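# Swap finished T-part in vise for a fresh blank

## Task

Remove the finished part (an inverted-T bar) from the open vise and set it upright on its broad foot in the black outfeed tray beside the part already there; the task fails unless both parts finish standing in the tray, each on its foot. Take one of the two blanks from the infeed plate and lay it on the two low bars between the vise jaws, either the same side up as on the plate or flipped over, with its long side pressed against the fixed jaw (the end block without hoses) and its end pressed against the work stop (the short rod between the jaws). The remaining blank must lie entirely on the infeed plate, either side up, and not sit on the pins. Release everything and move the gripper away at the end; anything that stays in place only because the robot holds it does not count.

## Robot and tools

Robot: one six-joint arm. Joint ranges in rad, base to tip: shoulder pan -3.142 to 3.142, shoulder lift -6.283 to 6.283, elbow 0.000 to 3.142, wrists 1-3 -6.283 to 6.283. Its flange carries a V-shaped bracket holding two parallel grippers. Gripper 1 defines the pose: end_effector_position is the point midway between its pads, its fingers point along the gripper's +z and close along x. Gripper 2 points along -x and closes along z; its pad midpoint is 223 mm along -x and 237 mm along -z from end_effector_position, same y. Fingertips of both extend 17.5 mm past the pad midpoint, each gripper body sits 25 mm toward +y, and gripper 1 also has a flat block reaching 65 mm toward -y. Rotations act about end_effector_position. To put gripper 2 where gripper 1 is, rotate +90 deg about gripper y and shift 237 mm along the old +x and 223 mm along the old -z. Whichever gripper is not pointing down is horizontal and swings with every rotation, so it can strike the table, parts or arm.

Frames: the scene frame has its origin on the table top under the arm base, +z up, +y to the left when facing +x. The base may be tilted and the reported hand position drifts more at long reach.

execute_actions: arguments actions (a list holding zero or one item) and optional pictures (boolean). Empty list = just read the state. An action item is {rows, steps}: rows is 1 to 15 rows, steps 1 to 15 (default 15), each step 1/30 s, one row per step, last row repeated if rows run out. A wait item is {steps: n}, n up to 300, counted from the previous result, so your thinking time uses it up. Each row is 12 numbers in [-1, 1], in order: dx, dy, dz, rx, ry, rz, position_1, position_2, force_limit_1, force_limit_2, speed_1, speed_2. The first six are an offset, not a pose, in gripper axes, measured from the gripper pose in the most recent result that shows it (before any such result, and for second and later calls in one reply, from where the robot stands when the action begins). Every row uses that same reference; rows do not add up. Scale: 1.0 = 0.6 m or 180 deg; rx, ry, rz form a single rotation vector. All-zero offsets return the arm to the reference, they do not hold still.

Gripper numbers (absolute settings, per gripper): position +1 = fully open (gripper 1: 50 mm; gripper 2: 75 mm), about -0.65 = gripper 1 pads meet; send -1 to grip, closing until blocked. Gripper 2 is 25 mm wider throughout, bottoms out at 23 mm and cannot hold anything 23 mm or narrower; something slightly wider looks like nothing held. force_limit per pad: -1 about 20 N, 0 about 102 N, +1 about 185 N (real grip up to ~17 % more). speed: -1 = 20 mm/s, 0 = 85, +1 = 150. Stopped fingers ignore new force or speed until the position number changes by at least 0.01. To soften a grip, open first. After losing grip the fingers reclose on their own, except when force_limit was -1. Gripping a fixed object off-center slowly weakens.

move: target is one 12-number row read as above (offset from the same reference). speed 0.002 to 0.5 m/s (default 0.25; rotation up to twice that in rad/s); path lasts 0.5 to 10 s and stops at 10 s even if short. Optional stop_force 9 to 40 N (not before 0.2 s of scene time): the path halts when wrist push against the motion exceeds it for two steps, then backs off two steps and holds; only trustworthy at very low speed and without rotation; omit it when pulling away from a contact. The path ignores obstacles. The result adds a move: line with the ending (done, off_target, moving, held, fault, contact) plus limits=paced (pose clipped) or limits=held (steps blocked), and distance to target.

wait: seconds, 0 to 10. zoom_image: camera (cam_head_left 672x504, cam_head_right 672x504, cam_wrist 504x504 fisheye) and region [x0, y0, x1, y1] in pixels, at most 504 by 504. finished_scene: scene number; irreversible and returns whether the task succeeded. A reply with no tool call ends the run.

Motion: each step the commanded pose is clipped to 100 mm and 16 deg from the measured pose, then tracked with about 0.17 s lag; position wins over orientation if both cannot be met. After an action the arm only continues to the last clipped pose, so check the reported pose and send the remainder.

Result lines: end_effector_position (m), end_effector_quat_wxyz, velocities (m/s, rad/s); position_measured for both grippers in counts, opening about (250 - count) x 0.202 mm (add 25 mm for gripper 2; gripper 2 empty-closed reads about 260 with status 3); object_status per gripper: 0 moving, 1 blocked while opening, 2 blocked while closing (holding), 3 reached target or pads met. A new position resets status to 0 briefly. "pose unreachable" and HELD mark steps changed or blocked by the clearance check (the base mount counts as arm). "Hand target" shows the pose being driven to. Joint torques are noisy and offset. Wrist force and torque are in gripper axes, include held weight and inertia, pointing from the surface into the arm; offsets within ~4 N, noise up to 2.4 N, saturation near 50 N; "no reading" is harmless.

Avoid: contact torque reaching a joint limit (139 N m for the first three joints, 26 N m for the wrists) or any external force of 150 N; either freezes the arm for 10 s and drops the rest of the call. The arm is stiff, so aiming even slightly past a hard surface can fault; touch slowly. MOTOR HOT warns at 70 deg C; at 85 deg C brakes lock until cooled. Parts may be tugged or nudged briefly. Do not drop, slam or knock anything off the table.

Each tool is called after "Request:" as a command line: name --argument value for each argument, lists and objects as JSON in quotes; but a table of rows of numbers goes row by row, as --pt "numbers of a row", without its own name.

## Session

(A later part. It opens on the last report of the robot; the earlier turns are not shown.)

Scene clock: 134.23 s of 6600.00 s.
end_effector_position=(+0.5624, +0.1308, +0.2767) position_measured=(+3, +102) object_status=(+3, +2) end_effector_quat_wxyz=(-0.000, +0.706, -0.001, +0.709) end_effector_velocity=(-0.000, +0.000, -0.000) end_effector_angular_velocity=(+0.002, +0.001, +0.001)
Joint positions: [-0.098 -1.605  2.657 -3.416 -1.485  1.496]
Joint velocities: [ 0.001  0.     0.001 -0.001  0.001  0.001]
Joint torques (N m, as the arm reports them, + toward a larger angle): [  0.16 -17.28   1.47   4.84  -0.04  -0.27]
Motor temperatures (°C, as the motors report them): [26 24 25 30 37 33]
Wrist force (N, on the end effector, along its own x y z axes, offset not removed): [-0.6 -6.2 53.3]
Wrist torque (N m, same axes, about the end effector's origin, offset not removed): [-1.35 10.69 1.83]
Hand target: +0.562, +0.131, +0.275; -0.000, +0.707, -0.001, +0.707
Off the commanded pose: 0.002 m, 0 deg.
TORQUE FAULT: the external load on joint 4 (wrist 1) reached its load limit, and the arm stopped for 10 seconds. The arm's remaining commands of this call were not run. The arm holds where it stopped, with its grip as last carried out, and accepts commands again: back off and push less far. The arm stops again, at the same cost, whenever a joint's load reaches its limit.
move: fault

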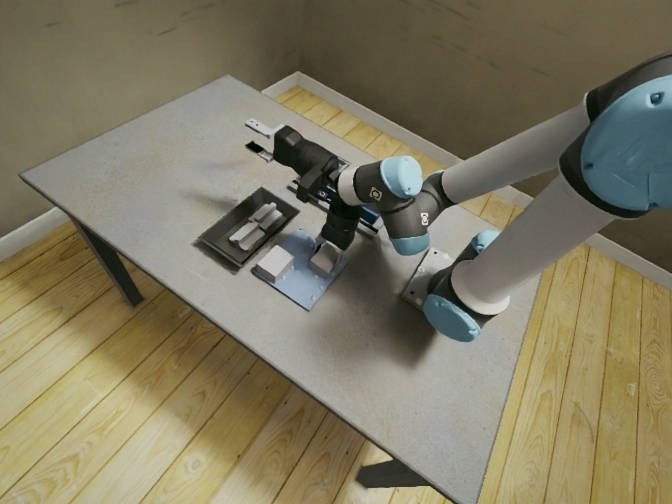

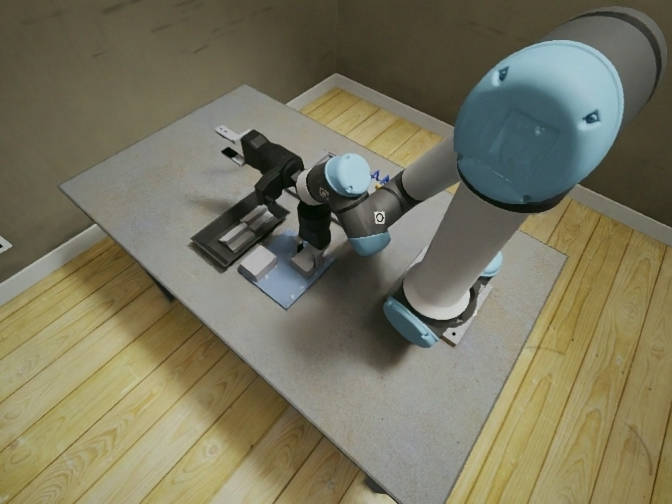

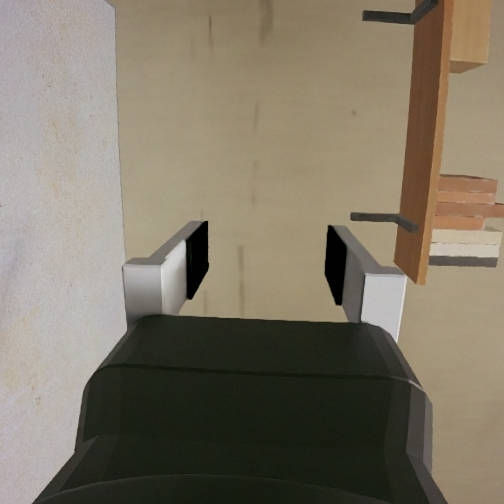

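Request:
move --target '[-0.004,0,0.007,0,0,0,1,0.8,0,-1,0,0]' --speed 0.01

Request:
move --target '[0,0,0,0,0,0,1,-1,0,-0.6,0,-1]'

Scene clock: 140.37 s of 6600.00 s.
end_effector_position=(+0.5664, +0.1308, +0.2745) position_measured=(+3, +32) object_status=(+3, +3) end_effector_quat_wxyz=(-0.000, +0.706, -0.001, +0.708) end_effector_velocity=(+0.003, -0.000, -0.001) end_effector_angular_velocity=(+0.000, -0.000, -0.001)
Joint positions: [-0.097 -1.585  2.65  -3.429 -1.486  1.497]
Joint velocities: [ 0.002  0.011 -0.005 -0.006 -0.002  0.002]
Joint torques (N m, as the arm reports them, + toward a larger angle): [  7.09  -4.86 -27.63  -8.44  -1.7    1.9 ]
Motor temperatures (°C, as the motors report them): [26 24 25 30 37 33]
Wrist force (N, on the end effector, along its own x y z axes, offset not removed): [3.4 2.2 0.6]
Wrist torque (N m, same axes, about the end effector's origin, offset not removed): [0.54 -0.74 -0.11]
Hand target: +0.567, +0.131, +0.274; -0.000, +0.706, -0.001, +0.709
Off the commanded pose: 0.000 m, 0 deg.
After step 90, 2.43 s passed at rest.
move: done

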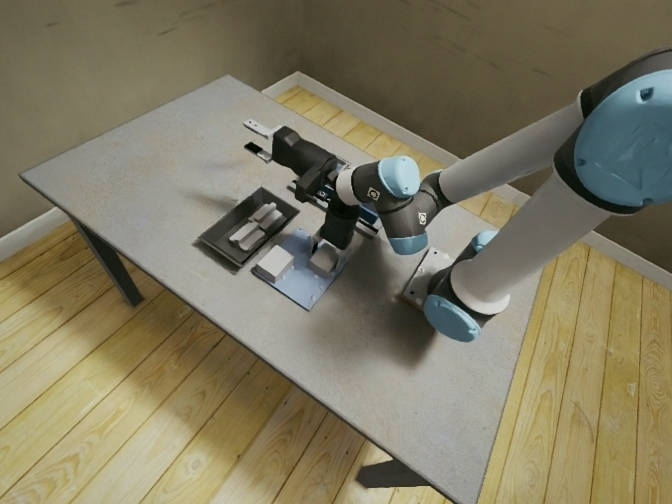

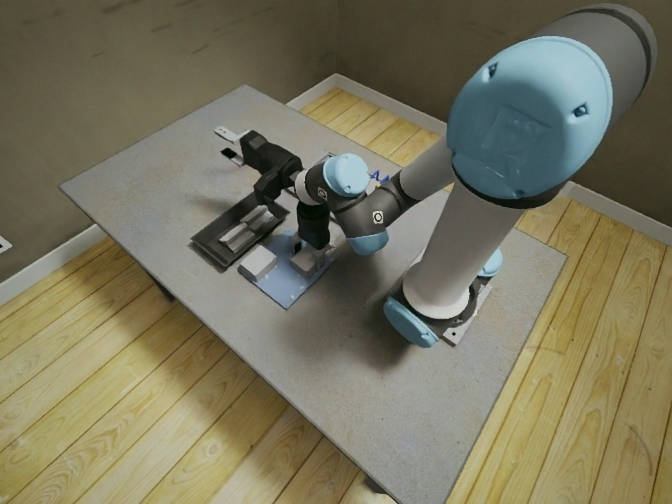

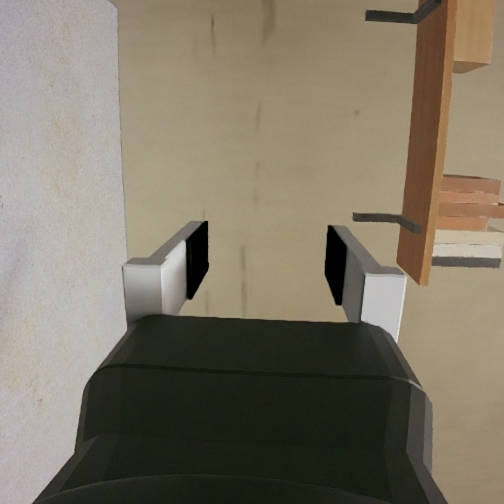

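Scene clock: 141.30 s of 6600.00 s.
end_effector_position=(+0.5664, +0.1308, +0.2745) position_measured=(+3, +99) object_status=(+3, +2) end_effector_quat_wxyz=(-0.000, +0.706, -0.001, +0.708) end_effector_velocity=(-0.000, -0.001, -0.001) end_effector_angular_velocity=(-0.001, +0.002, -0.002)
Joint positions: [-0.096 -1.585  2.65  -3.429 -1.486  1.497]
Joint velocities: [-0.    -0.     0.001  0.001 -0.002  0.   ]
Joint torques (N m, as the arm reports them, + toward a larger angle): [ -1.87 -34.3  -12.93  -5.84   0.43   0.17]
Motor temperatures (°C, as the motors report them): [26 24 25 30 37 33]
Wrist force (N, on the end effector, along its own x y z axes, offset not removed): [-2.5 1.8 -0.7]
Wrist torque (N m, same axes, about the end effector's origin, offset not removed): [0.42 0.69 -0.02]
Hand target: +0.566, +0.131, +0.274; -0.000, +0.706, -0.001, +0.708
Off the commanded pose: 0.000 m, 0 deg.
move: done

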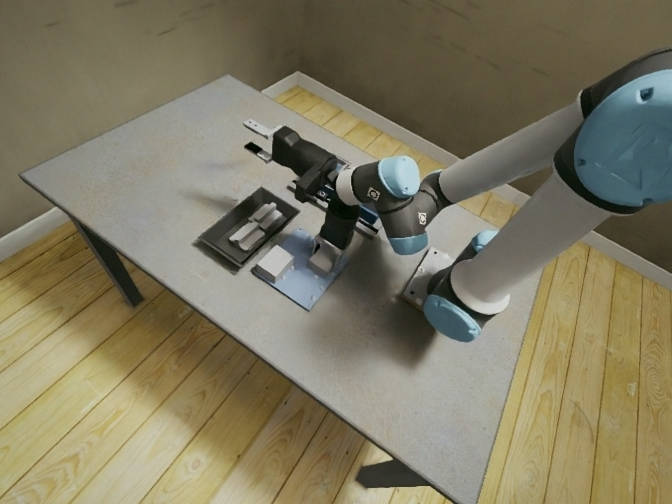

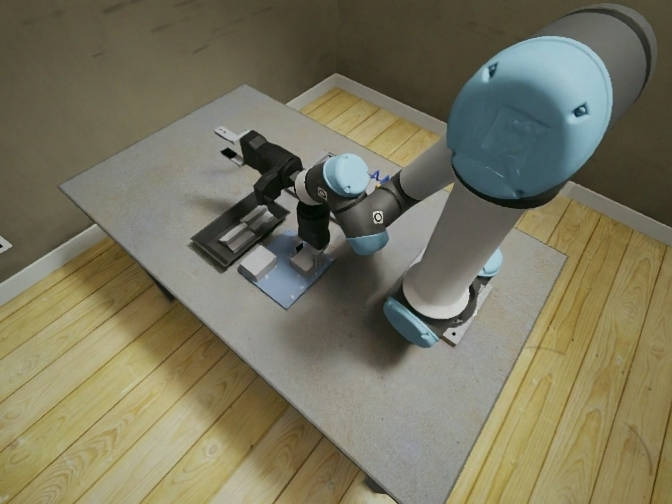

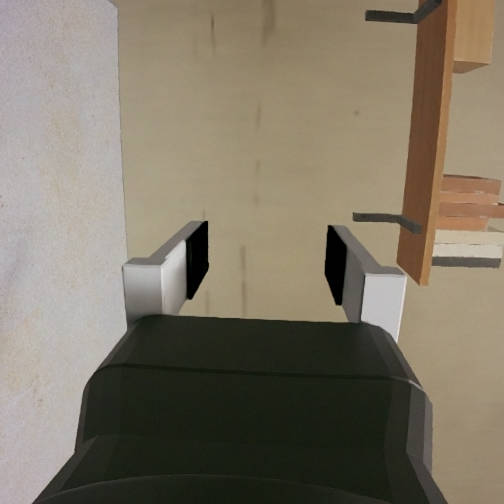

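Request:
move --target '[0.2,0,0,0,0,0,1,-1,0,-0.6,0,-1]' --speed 0.1

Request:
move --target '[0,0.468,0.246,0,0,0,1,-1,0,-0.6,0,-1]' --speed 0.15

Request:
move --target '[-0.13,0,0,0,0,0,1,-1,0,-0.6,0,-1]' --speed 0.008 --stop_force 9

Request:
zoom_image --camera "cam_head_right" --region '[260,110,420,230]'

Scene clock: 151.00 s of 6600.00 s.
end_effector_position=(+0.5658, +0.1305, +0.3941) position_measured=(+3, +99) object_status=(+3, +2) end_effector_quat_wxyz=(-0.000, +0.706, -0.001, +0.709) end_effector_velocity=(+0.001, -0.001, +0.003) end_effector_angular_velocity=(+0.001, +0.002, -0.001)
Joint positions: [-0.101 -1.956  2.469 -2.877 -1.482  1.494]
Joint velocities: [-0.002 -0.006 -0.008  0.016  0.001 -0.001]
Joint torques (N m, as the arm reports them, + toward a larger angle): [ -6.83 -26.45 -42.63  -5.43   2.72  -1.93]
Motor temperatures (°C, as the motors report them): [26 24 25 30 37 33]
Wrist force (N, on the end effector, along its own x y z axes, offset not removed): [-1.7 0.4 0.5]
Wrist torque (N m, same axes, about the end effector's origin, offset not removed): [0.14 0.52 -0.12]
Hand target: +0.566, +0.130, +0.394; -0.000, +0.706, -0.001, +0.708
Off the commanded pose: 0.000 m, 0 deg.
After step 90, 5.00 s passed at rest.
move: done

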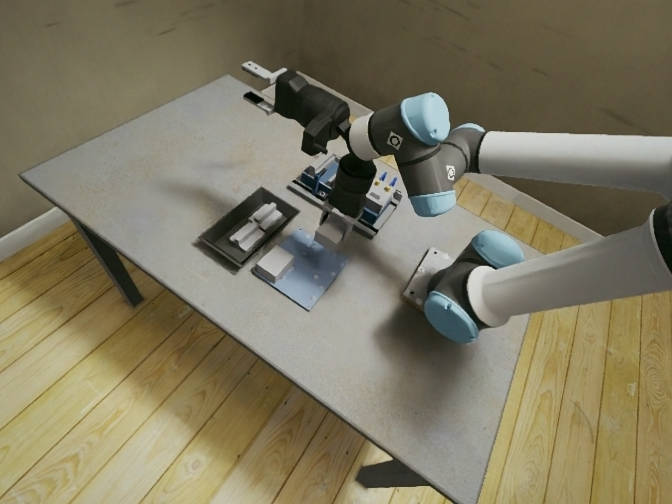

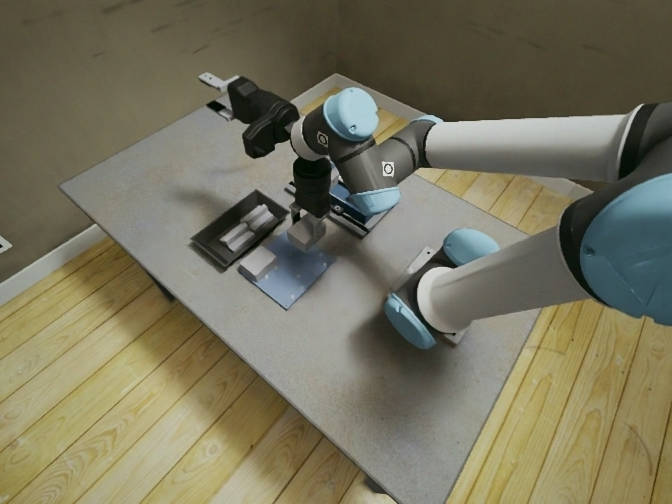

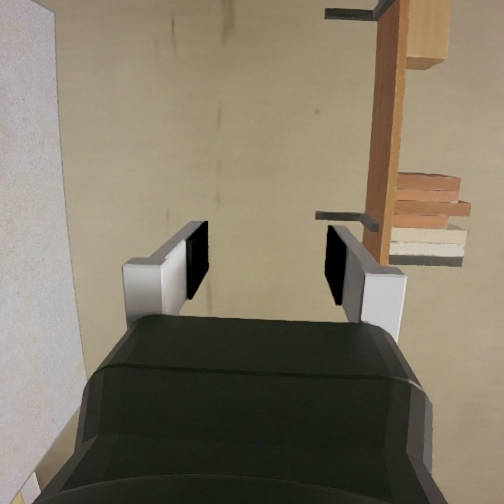

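Scene clock: 153.70 s of 6600.00 s.
end_effector_position=(+0.7129, -0.1501, +0.3941) position_measured=(+3, +99) object_status=(+3, +2) end_effector_quat_wxyz=(-0.000, +0.706, -0.001, +0.709) end_effector_velocity=(+0.001, -0.002, -0.001) end_effector_angular_velocity=(+0.000, +0.002, +0.000)
Joint positions: [-0.691 -1.52   2.096 -2.805 -1.083  1.037]
Joint velocities: [-0.001  0.005 -0.004  0.002  0.    -0.002]
Joint torques (N m, as the arm reports them, + toward a larger angle): [ -6.92 -19.52 -37.87  -4.89   4.43  -1.51]
Motor temperatures (°C, as the motors report them): [26 24 25 30 37 33]
Wrist force (N, on the end effector, along its own x y z axes, offset not removed): [-2.4 -0.9 0.0]
Wrist torque (N m, same axes, about the end effector's origin, offset not removed): [-0.15 0.65 0.00]
Hand target: +0.713, -0.150, +0.394; -0.000, +0.706, -0.001, +0.709
Off the commanded pose: 0.001 m, 0 deg.
move: done

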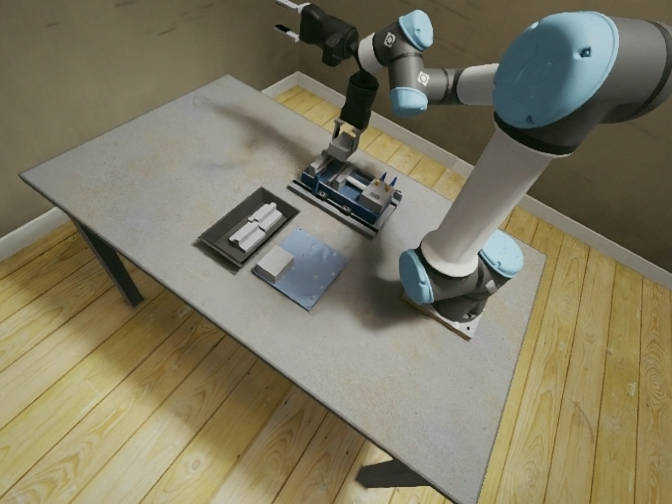

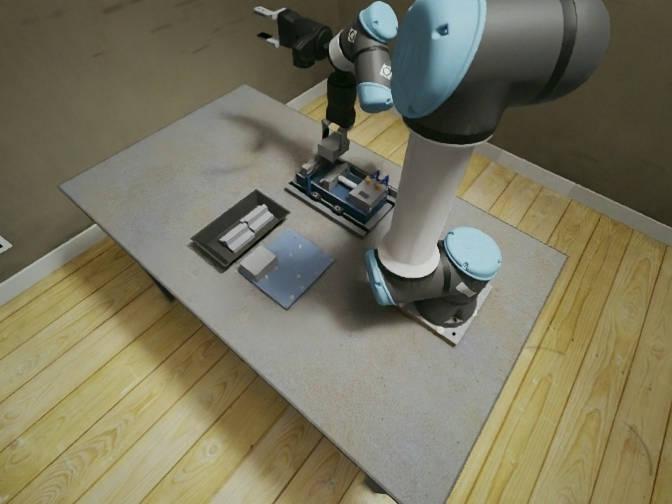

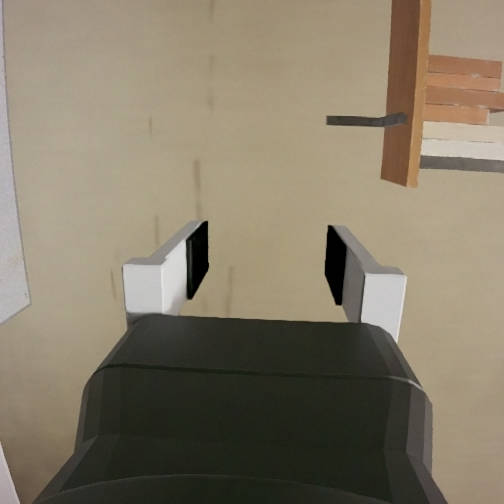

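Scene clock: 160.07 s of 6600.00 s.
end_effector_position=(+0.7132, -0.1500, +0.3461) position_measured=(+3, +99) object_status=(+3, +2) end_effector_quat_wxyz=(-0.000, +0.706, -0.001, +0.708) end_effector_velocity=(-0.000, -0.001, +0.000) end_effector_angular_velocity=(+0.003, +0.006, -0.002)
Joint positions: [-0.69  -1.439  2.158 -2.948 -1.084  1.038]
Joint velocities: [-0.001 -0.005 -0.002  0.013 -0.002 -0.001]
Joint torques (N m, as the arm reports them, + toward a larger angle): [  5.62 -37.08 -21.62   0.19  -0.37  -0.29]
Motor temperatures (°C, as the motors report them): [26 24 25 30 37 33]
Wrist force (N, on the end effector, along its own x y z axes, offset not removed): [30.8 4.3 4.0]
Wrist torque (N m, same axes, about the end effector's origin, offset not removed): [0.97 -6.08 -0.80]
Hand target: +0.713, -0.150, +0.347; -0.000, +0.706, -0.001, +0.709
Off the commanded pose: 0.030 m, 0 deg.
move: contact

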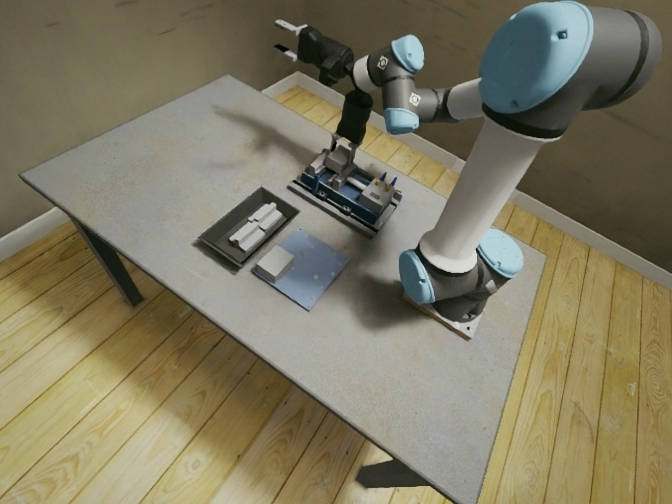

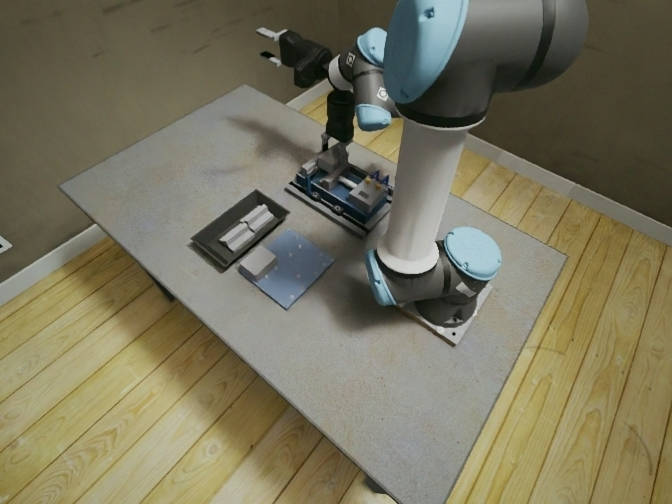

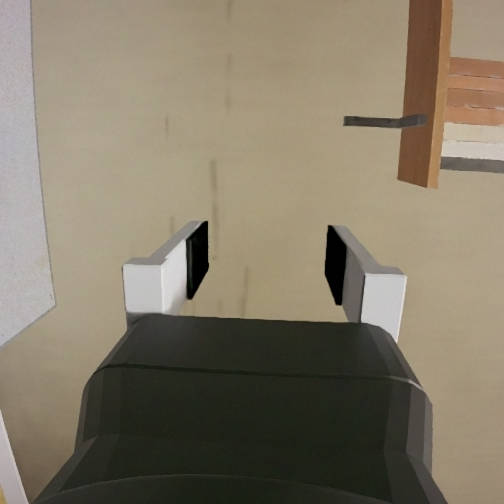

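Region (260, 110, 420, 230) of cam_head_right's 672x504 image, scaled by 3.150, with more detail than that image has; it fills the top 378 rows of this view, and the rest is white.

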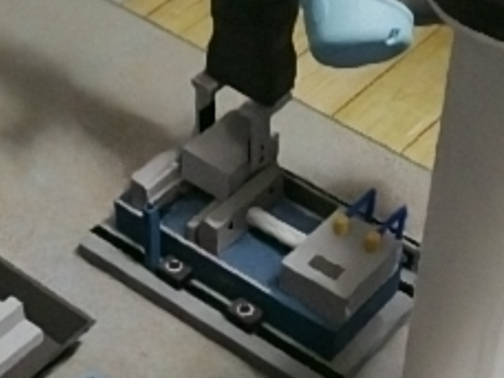

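Request:
move --target '[0.003,0,0,0,0,0,1,-1,0,-0.6,0,-1]' --speed 0.005

Request:
move --target '[0,-0.08,0,0,0,0,1,-1,0,-0.6,0,-1]' --speed 0.005 --stop_force 9

Request:
move --target '[0,0,0.025,0,0,0,1,-1,0,-0.6,0,-1]' --speed 0.003 --stop_force 9

Request:
move --target '[0,0,0,0,0,0,1,0.6,0,-0.6,0,-1]'

Request:
move --target '[0.2,0,0,0,0,0,1,0.6,0,-0.6,0,-1]' --speed 0.1

Request:
zoom_image --camera "cam_head_right" --region '[260,110,420,230]'

Scene clock: 168.57 s of 6600.00 s.
end_effector_position=(+0.7131, -0.1500, +0.3478) position_measured=(+3, +99) object_status=(+3, +2) end_effector_quat_wxyz=(-0.000, +0.706, -0.001, +0.708) end_effector_velocity=(-0.000, -0.001, +0.000) end_effector_angular_velocity=(+0.002, +0.001, -0.001)
Joint positions: [-0.69  -1.442  2.156 -2.943 -1.084  1.038]
Joint velocities: [-0.001 -0.001 -0.     0.003  0.001  0.   ]
Joint torques (N m, as the arm reports them, + toward a larger angle): [ -7.04 -50.29 -37.59  -5.06   2.75   0.63]
Motor temperatures (°C, as the motors report them): [26 24 25 30 37 33]
Wrist force (N, on the end effector, along its own x y z axes, offset not removed): [-2.4 0.5 0.4]
Wrist torque (N m, same axes, about the end effector's origin, offset not removed): [0.12 0.71 -0.07]
Hand target: +0.713, -0.150, +0.348; -0.000, +0.706, -0.001, +0.708
Off the commanded pose: 0.000 m, 0 deg.
After step 90, 4.80 s passed at rest.
move: done

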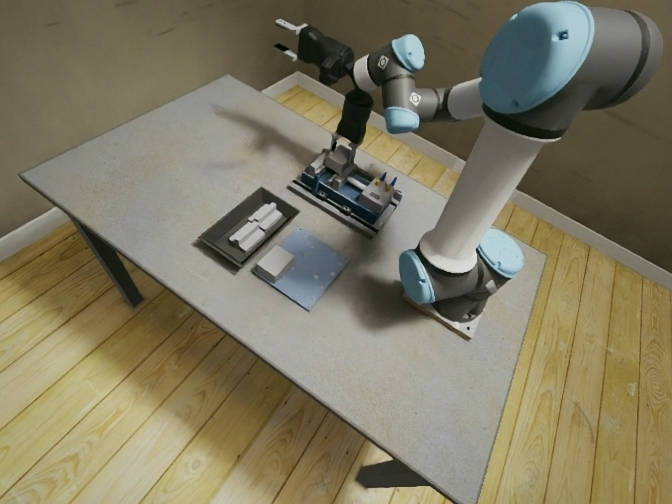

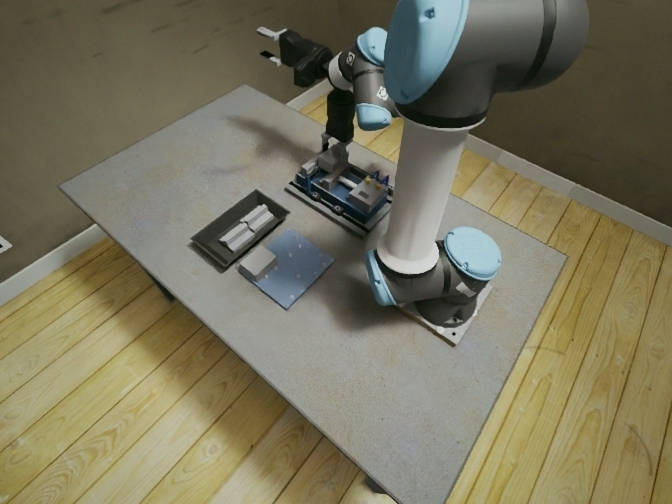

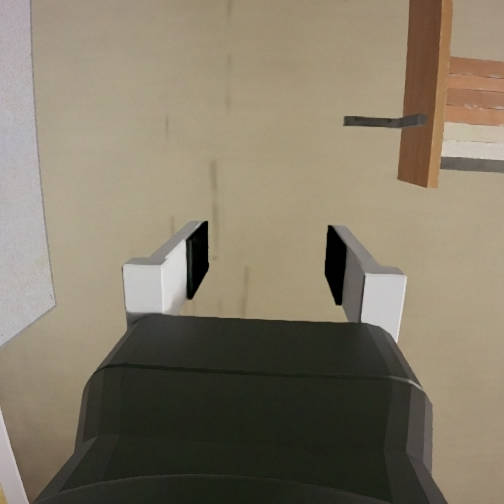

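Scene clock: 174.00 s of 6600.00 s.
end_effector_position=(+0.7131, -0.1249, +0.3480) position_measured=(+3, +99) object_status=(+3, +2) end_effector_quat_wxyz=(-0.000, +0.706, -0.001, +0.708) end_effector_velocity=(-0.000, +0.001, -0.001) end_effector_angular_velocity=(+0.002, +0.001, +0.004)
Joint positions: [-0.644 -1.459  2.179 -2.969 -1.113  1.079]
Joint velocities: [-0.001 -0.     0.002  0.003  0.004 -0.004]
Joint torques (N m, as the arm reports them, + toward a larger angle): [ -1.63 -29.25 -28.43  -2.14   8.23   1.13]
Motor temperatures (°C, as the motors report them): [26 24 25 30 37 33]
Wrist force (N, on the end effector, along its own x y z axes, offset not removed): [-0.7 16.0 2.3]
Wrist torque (N m, same axes, about the end effector's origin, offset not removed): [3.74 0.71 -3.99]
Hand target: +0.713, -0.125, +0.348; -0.000, +0.706, -0.001, +0.708
Off the commanded pose: 0.023 m, 0 deg.
move: contact

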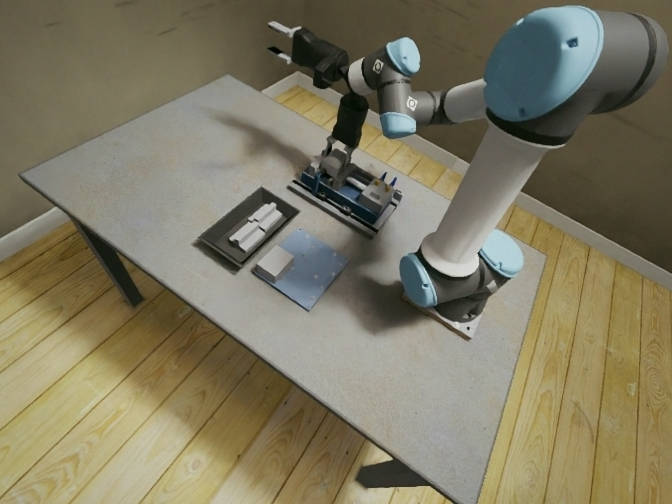

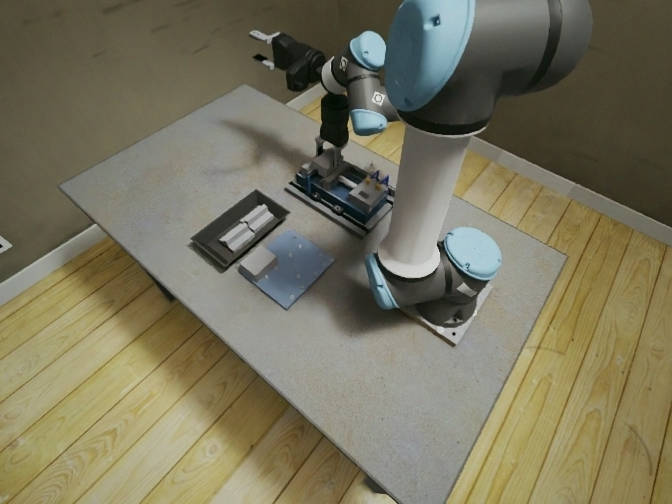

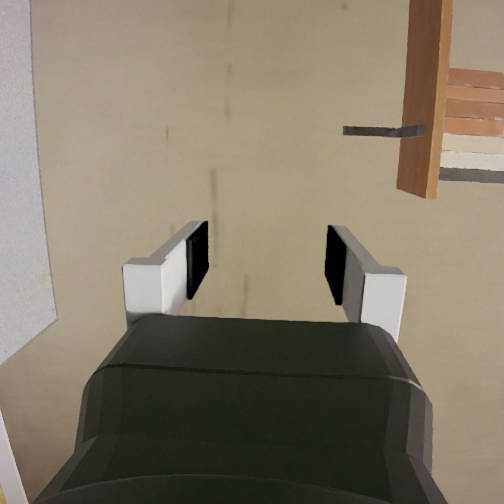

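Scene clock: 175.93 s of 6600.00 s.
end_effector_position=(+0.7179, -0.1249, +0.3478) position_measured=(+3, +99) object_status=(+3, +2) end_effector_quat_wxyz=(-0.000, +0.706, -0.001, +0.708) end_effector_velocity=(-0.000, -0.000, +0.001) end_effector_angular_velocity=(+0.000, -0.001, -0.000)
Joint positions: [-0.637 -1.448  2.167 -2.97  -1.118  1.085]
Joint velocities: [-0.    -0.002  0.     0.002  0.     0.   ]
Joint torques (N m, as the arm reports them, + toward a larger angle): [  2.89 -47.31 -21.98  -8.88  10.48   3.28]
Motor temperatures (°C, as the motors report them): [26 24 25 30 37 33]
Wrist force (N, on the end effector, along its own x y z axes, offset not removed): [3.4 18.7 -21.3]
Wrist torque (N m, same axes, about the end effector's origin, offset not removed): [5.30 -6.08 -4.36]
Hand target: +0.718, -0.125, +0.348; -0.000, +0.706, -0.001, +0.708
Off the commanded pose: 0.010 m, 0 deg.
move: contact

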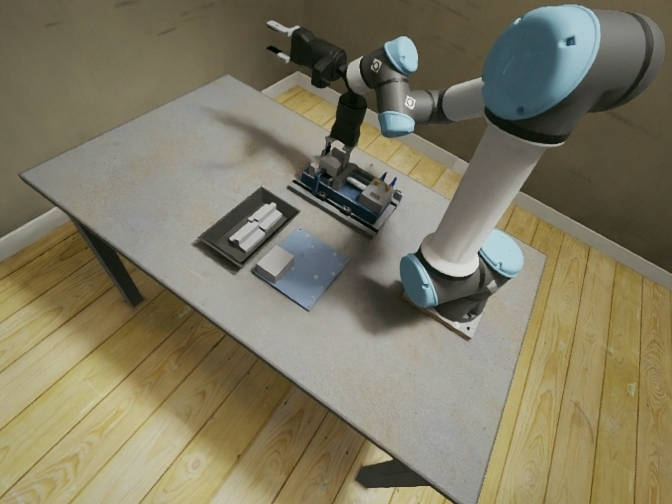

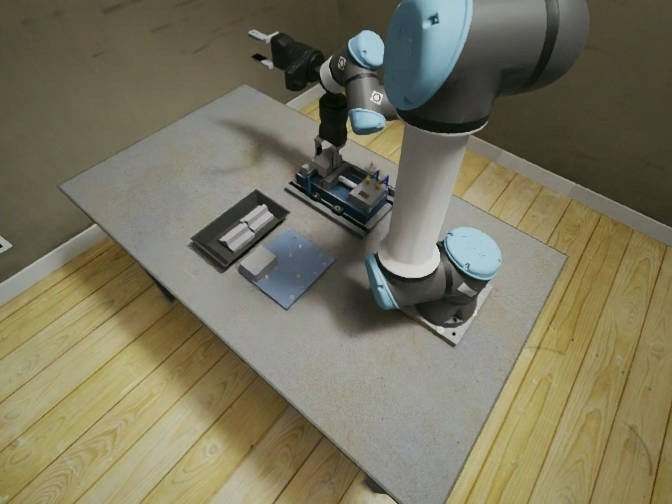

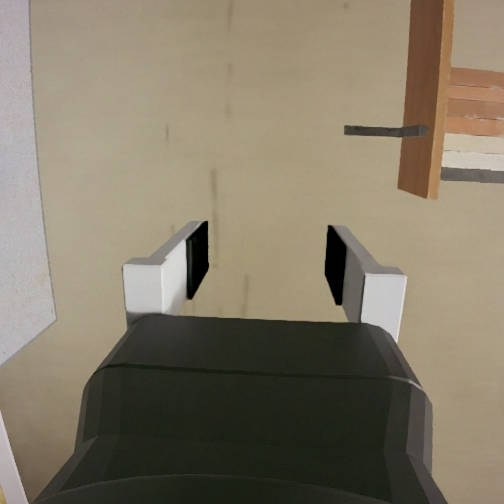

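Scene clock: 176.53 s of 6600.00 s.
end_effector_position=(+0.7178, -0.1249, +0.3478) position_measured=(+3, +63) object_status=(+3, +3) end_effector_quat_wxyz=(-0.000, +0.706, -0.001, +0.708) end_effector_velocity=(+0.000, -0.000, +0.000) end_effector_angular_velocity=(+0.000, +0.000, -0.001)
Joint positions: [-0.637 -1.448  2.167 -2.97  -1.118  1.085]
Joint velocities: [ 0.    -0.    -0.001  0.001 -0.001  0.001]
Joint torques (N m, as the arm reports them, + toward a larger angle): [  6.66 -27.64 -34.71  -4.71   0.08   0.72]
Motor temperatures (°C, as the motors report them): [26 24 25 30 37 33]
Wrist force (N, on the end effector, along its own x y z axes, offset not removed): [2.5 0.4 1.7]
Wrist torque (N m, same axes, about the end effector's origin, offset not removed): [0.21 -0.43 -0.08]
Hand target: +0.718, -0.125, +0.348; -0.000, +0.706, -0.001, +0.708
Off the commanded pose: 0.000 m, 0 deg.
move: done

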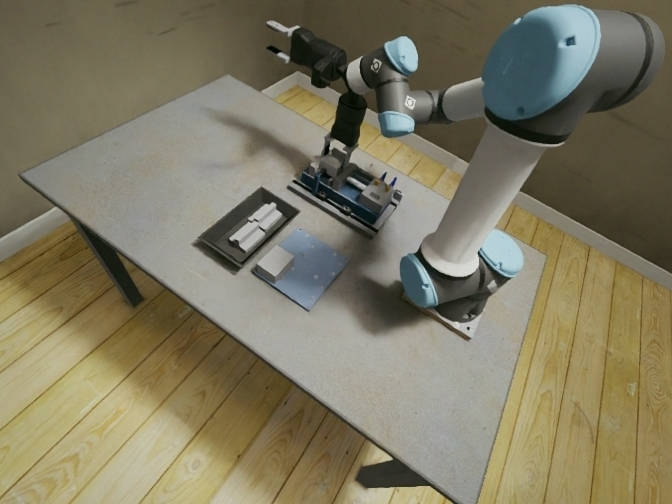

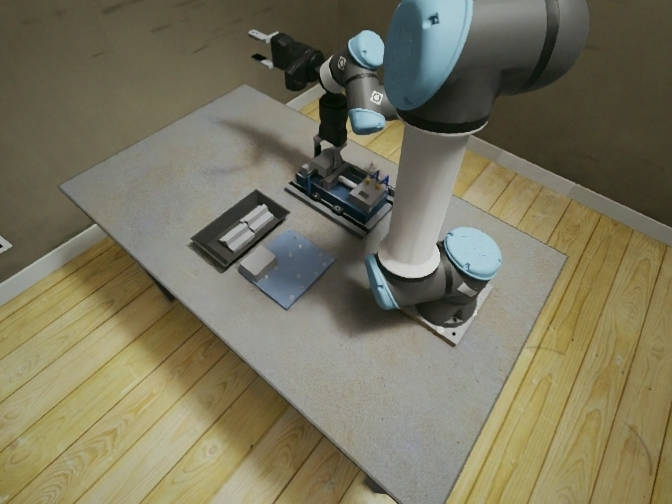

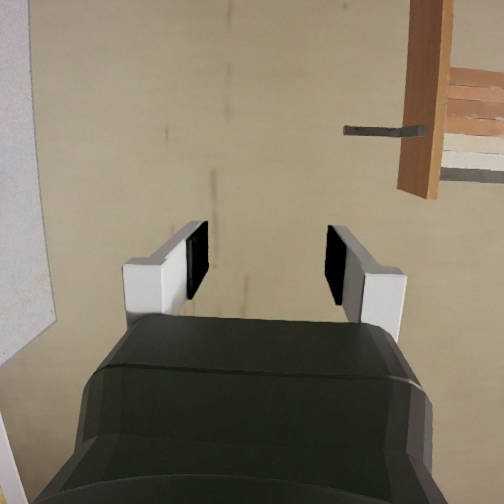

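Scene clock: 178.23 s of 6600.00 s.
end_effector_position=(+0.7172, -0.1252, +0.4675) position_measured=(+3, +63) object_status=(+3, +3) end_effector_quat_wxyz=(-0.000, +0.706, -0.001, +0.708) end_effector_velocity=(+0.000, +0.000, +0.002) end_effector_angular_velocity=(-0.002, +0.002, +0.000)
Joint positions: [-0.641 -1.618  1.987 -2.618 -1.115  1.081]
Joint velocities: [ 0.001 -0.002 -0.006  0.009 -0.003 -0.001]
Joint torques (N m, as the arm reports them, + toward a larger angle): [ -6.83 -45.14 -41.01  -4.25   2.5   -1.62]
Motor temperatures (°C, as the motors report them): [26 24 25 30 37 33]
Wrist force (N, on the end effector, along its own x y z axes, offset not removed): [2.0 0.1 0.9]
Wrist torque (N m, same axes, about the end effector's origin, offset not removed): [0.13 -0.27 -0.05]
Hand target: +0.717, -0.125, +0.468; -0.000, +0.706, -0.001, +0.708
Off the commanded pose: 0.000 m, 0 deg.
move: done

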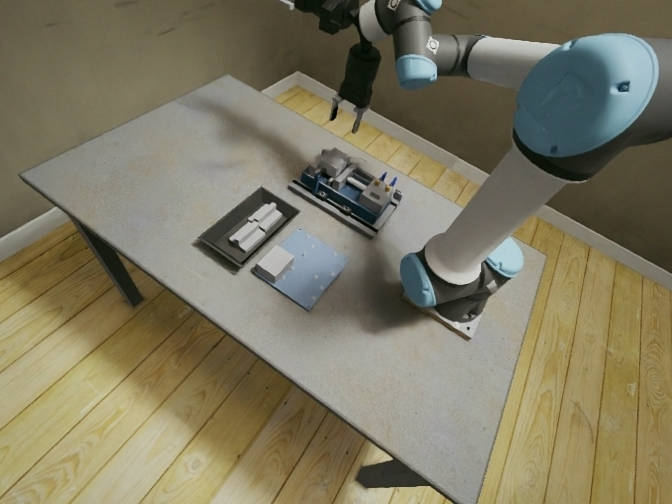

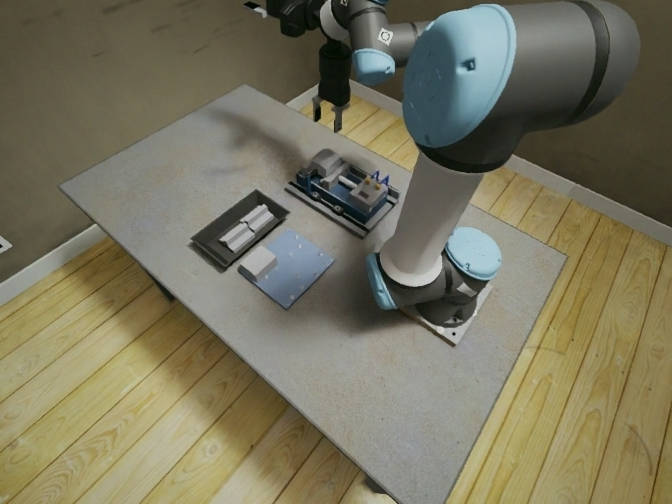

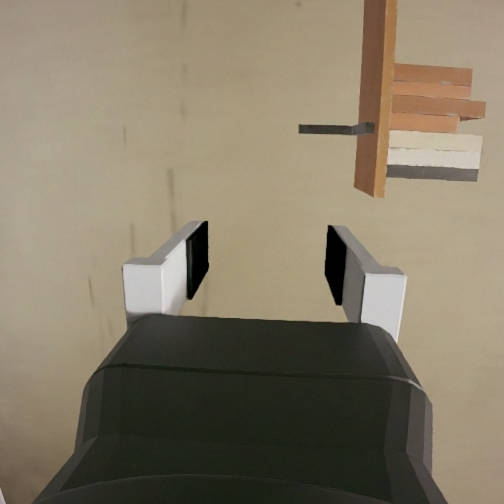

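Region (260, 110, 420, 230) of cam_head_right's 672x504 image, scaled by 3.150, with more detail than that image has; it fills the top 378 rows of this view, and the rest is white.

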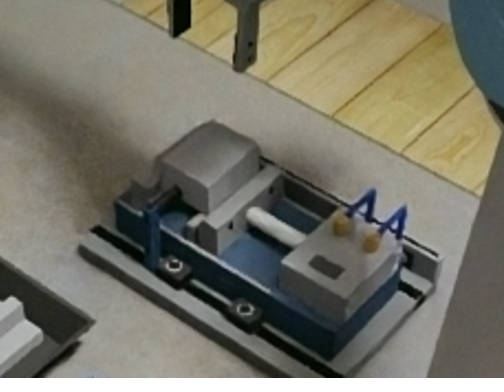

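Request:
finished_scene --scene 1

The scene is finished: the task was done.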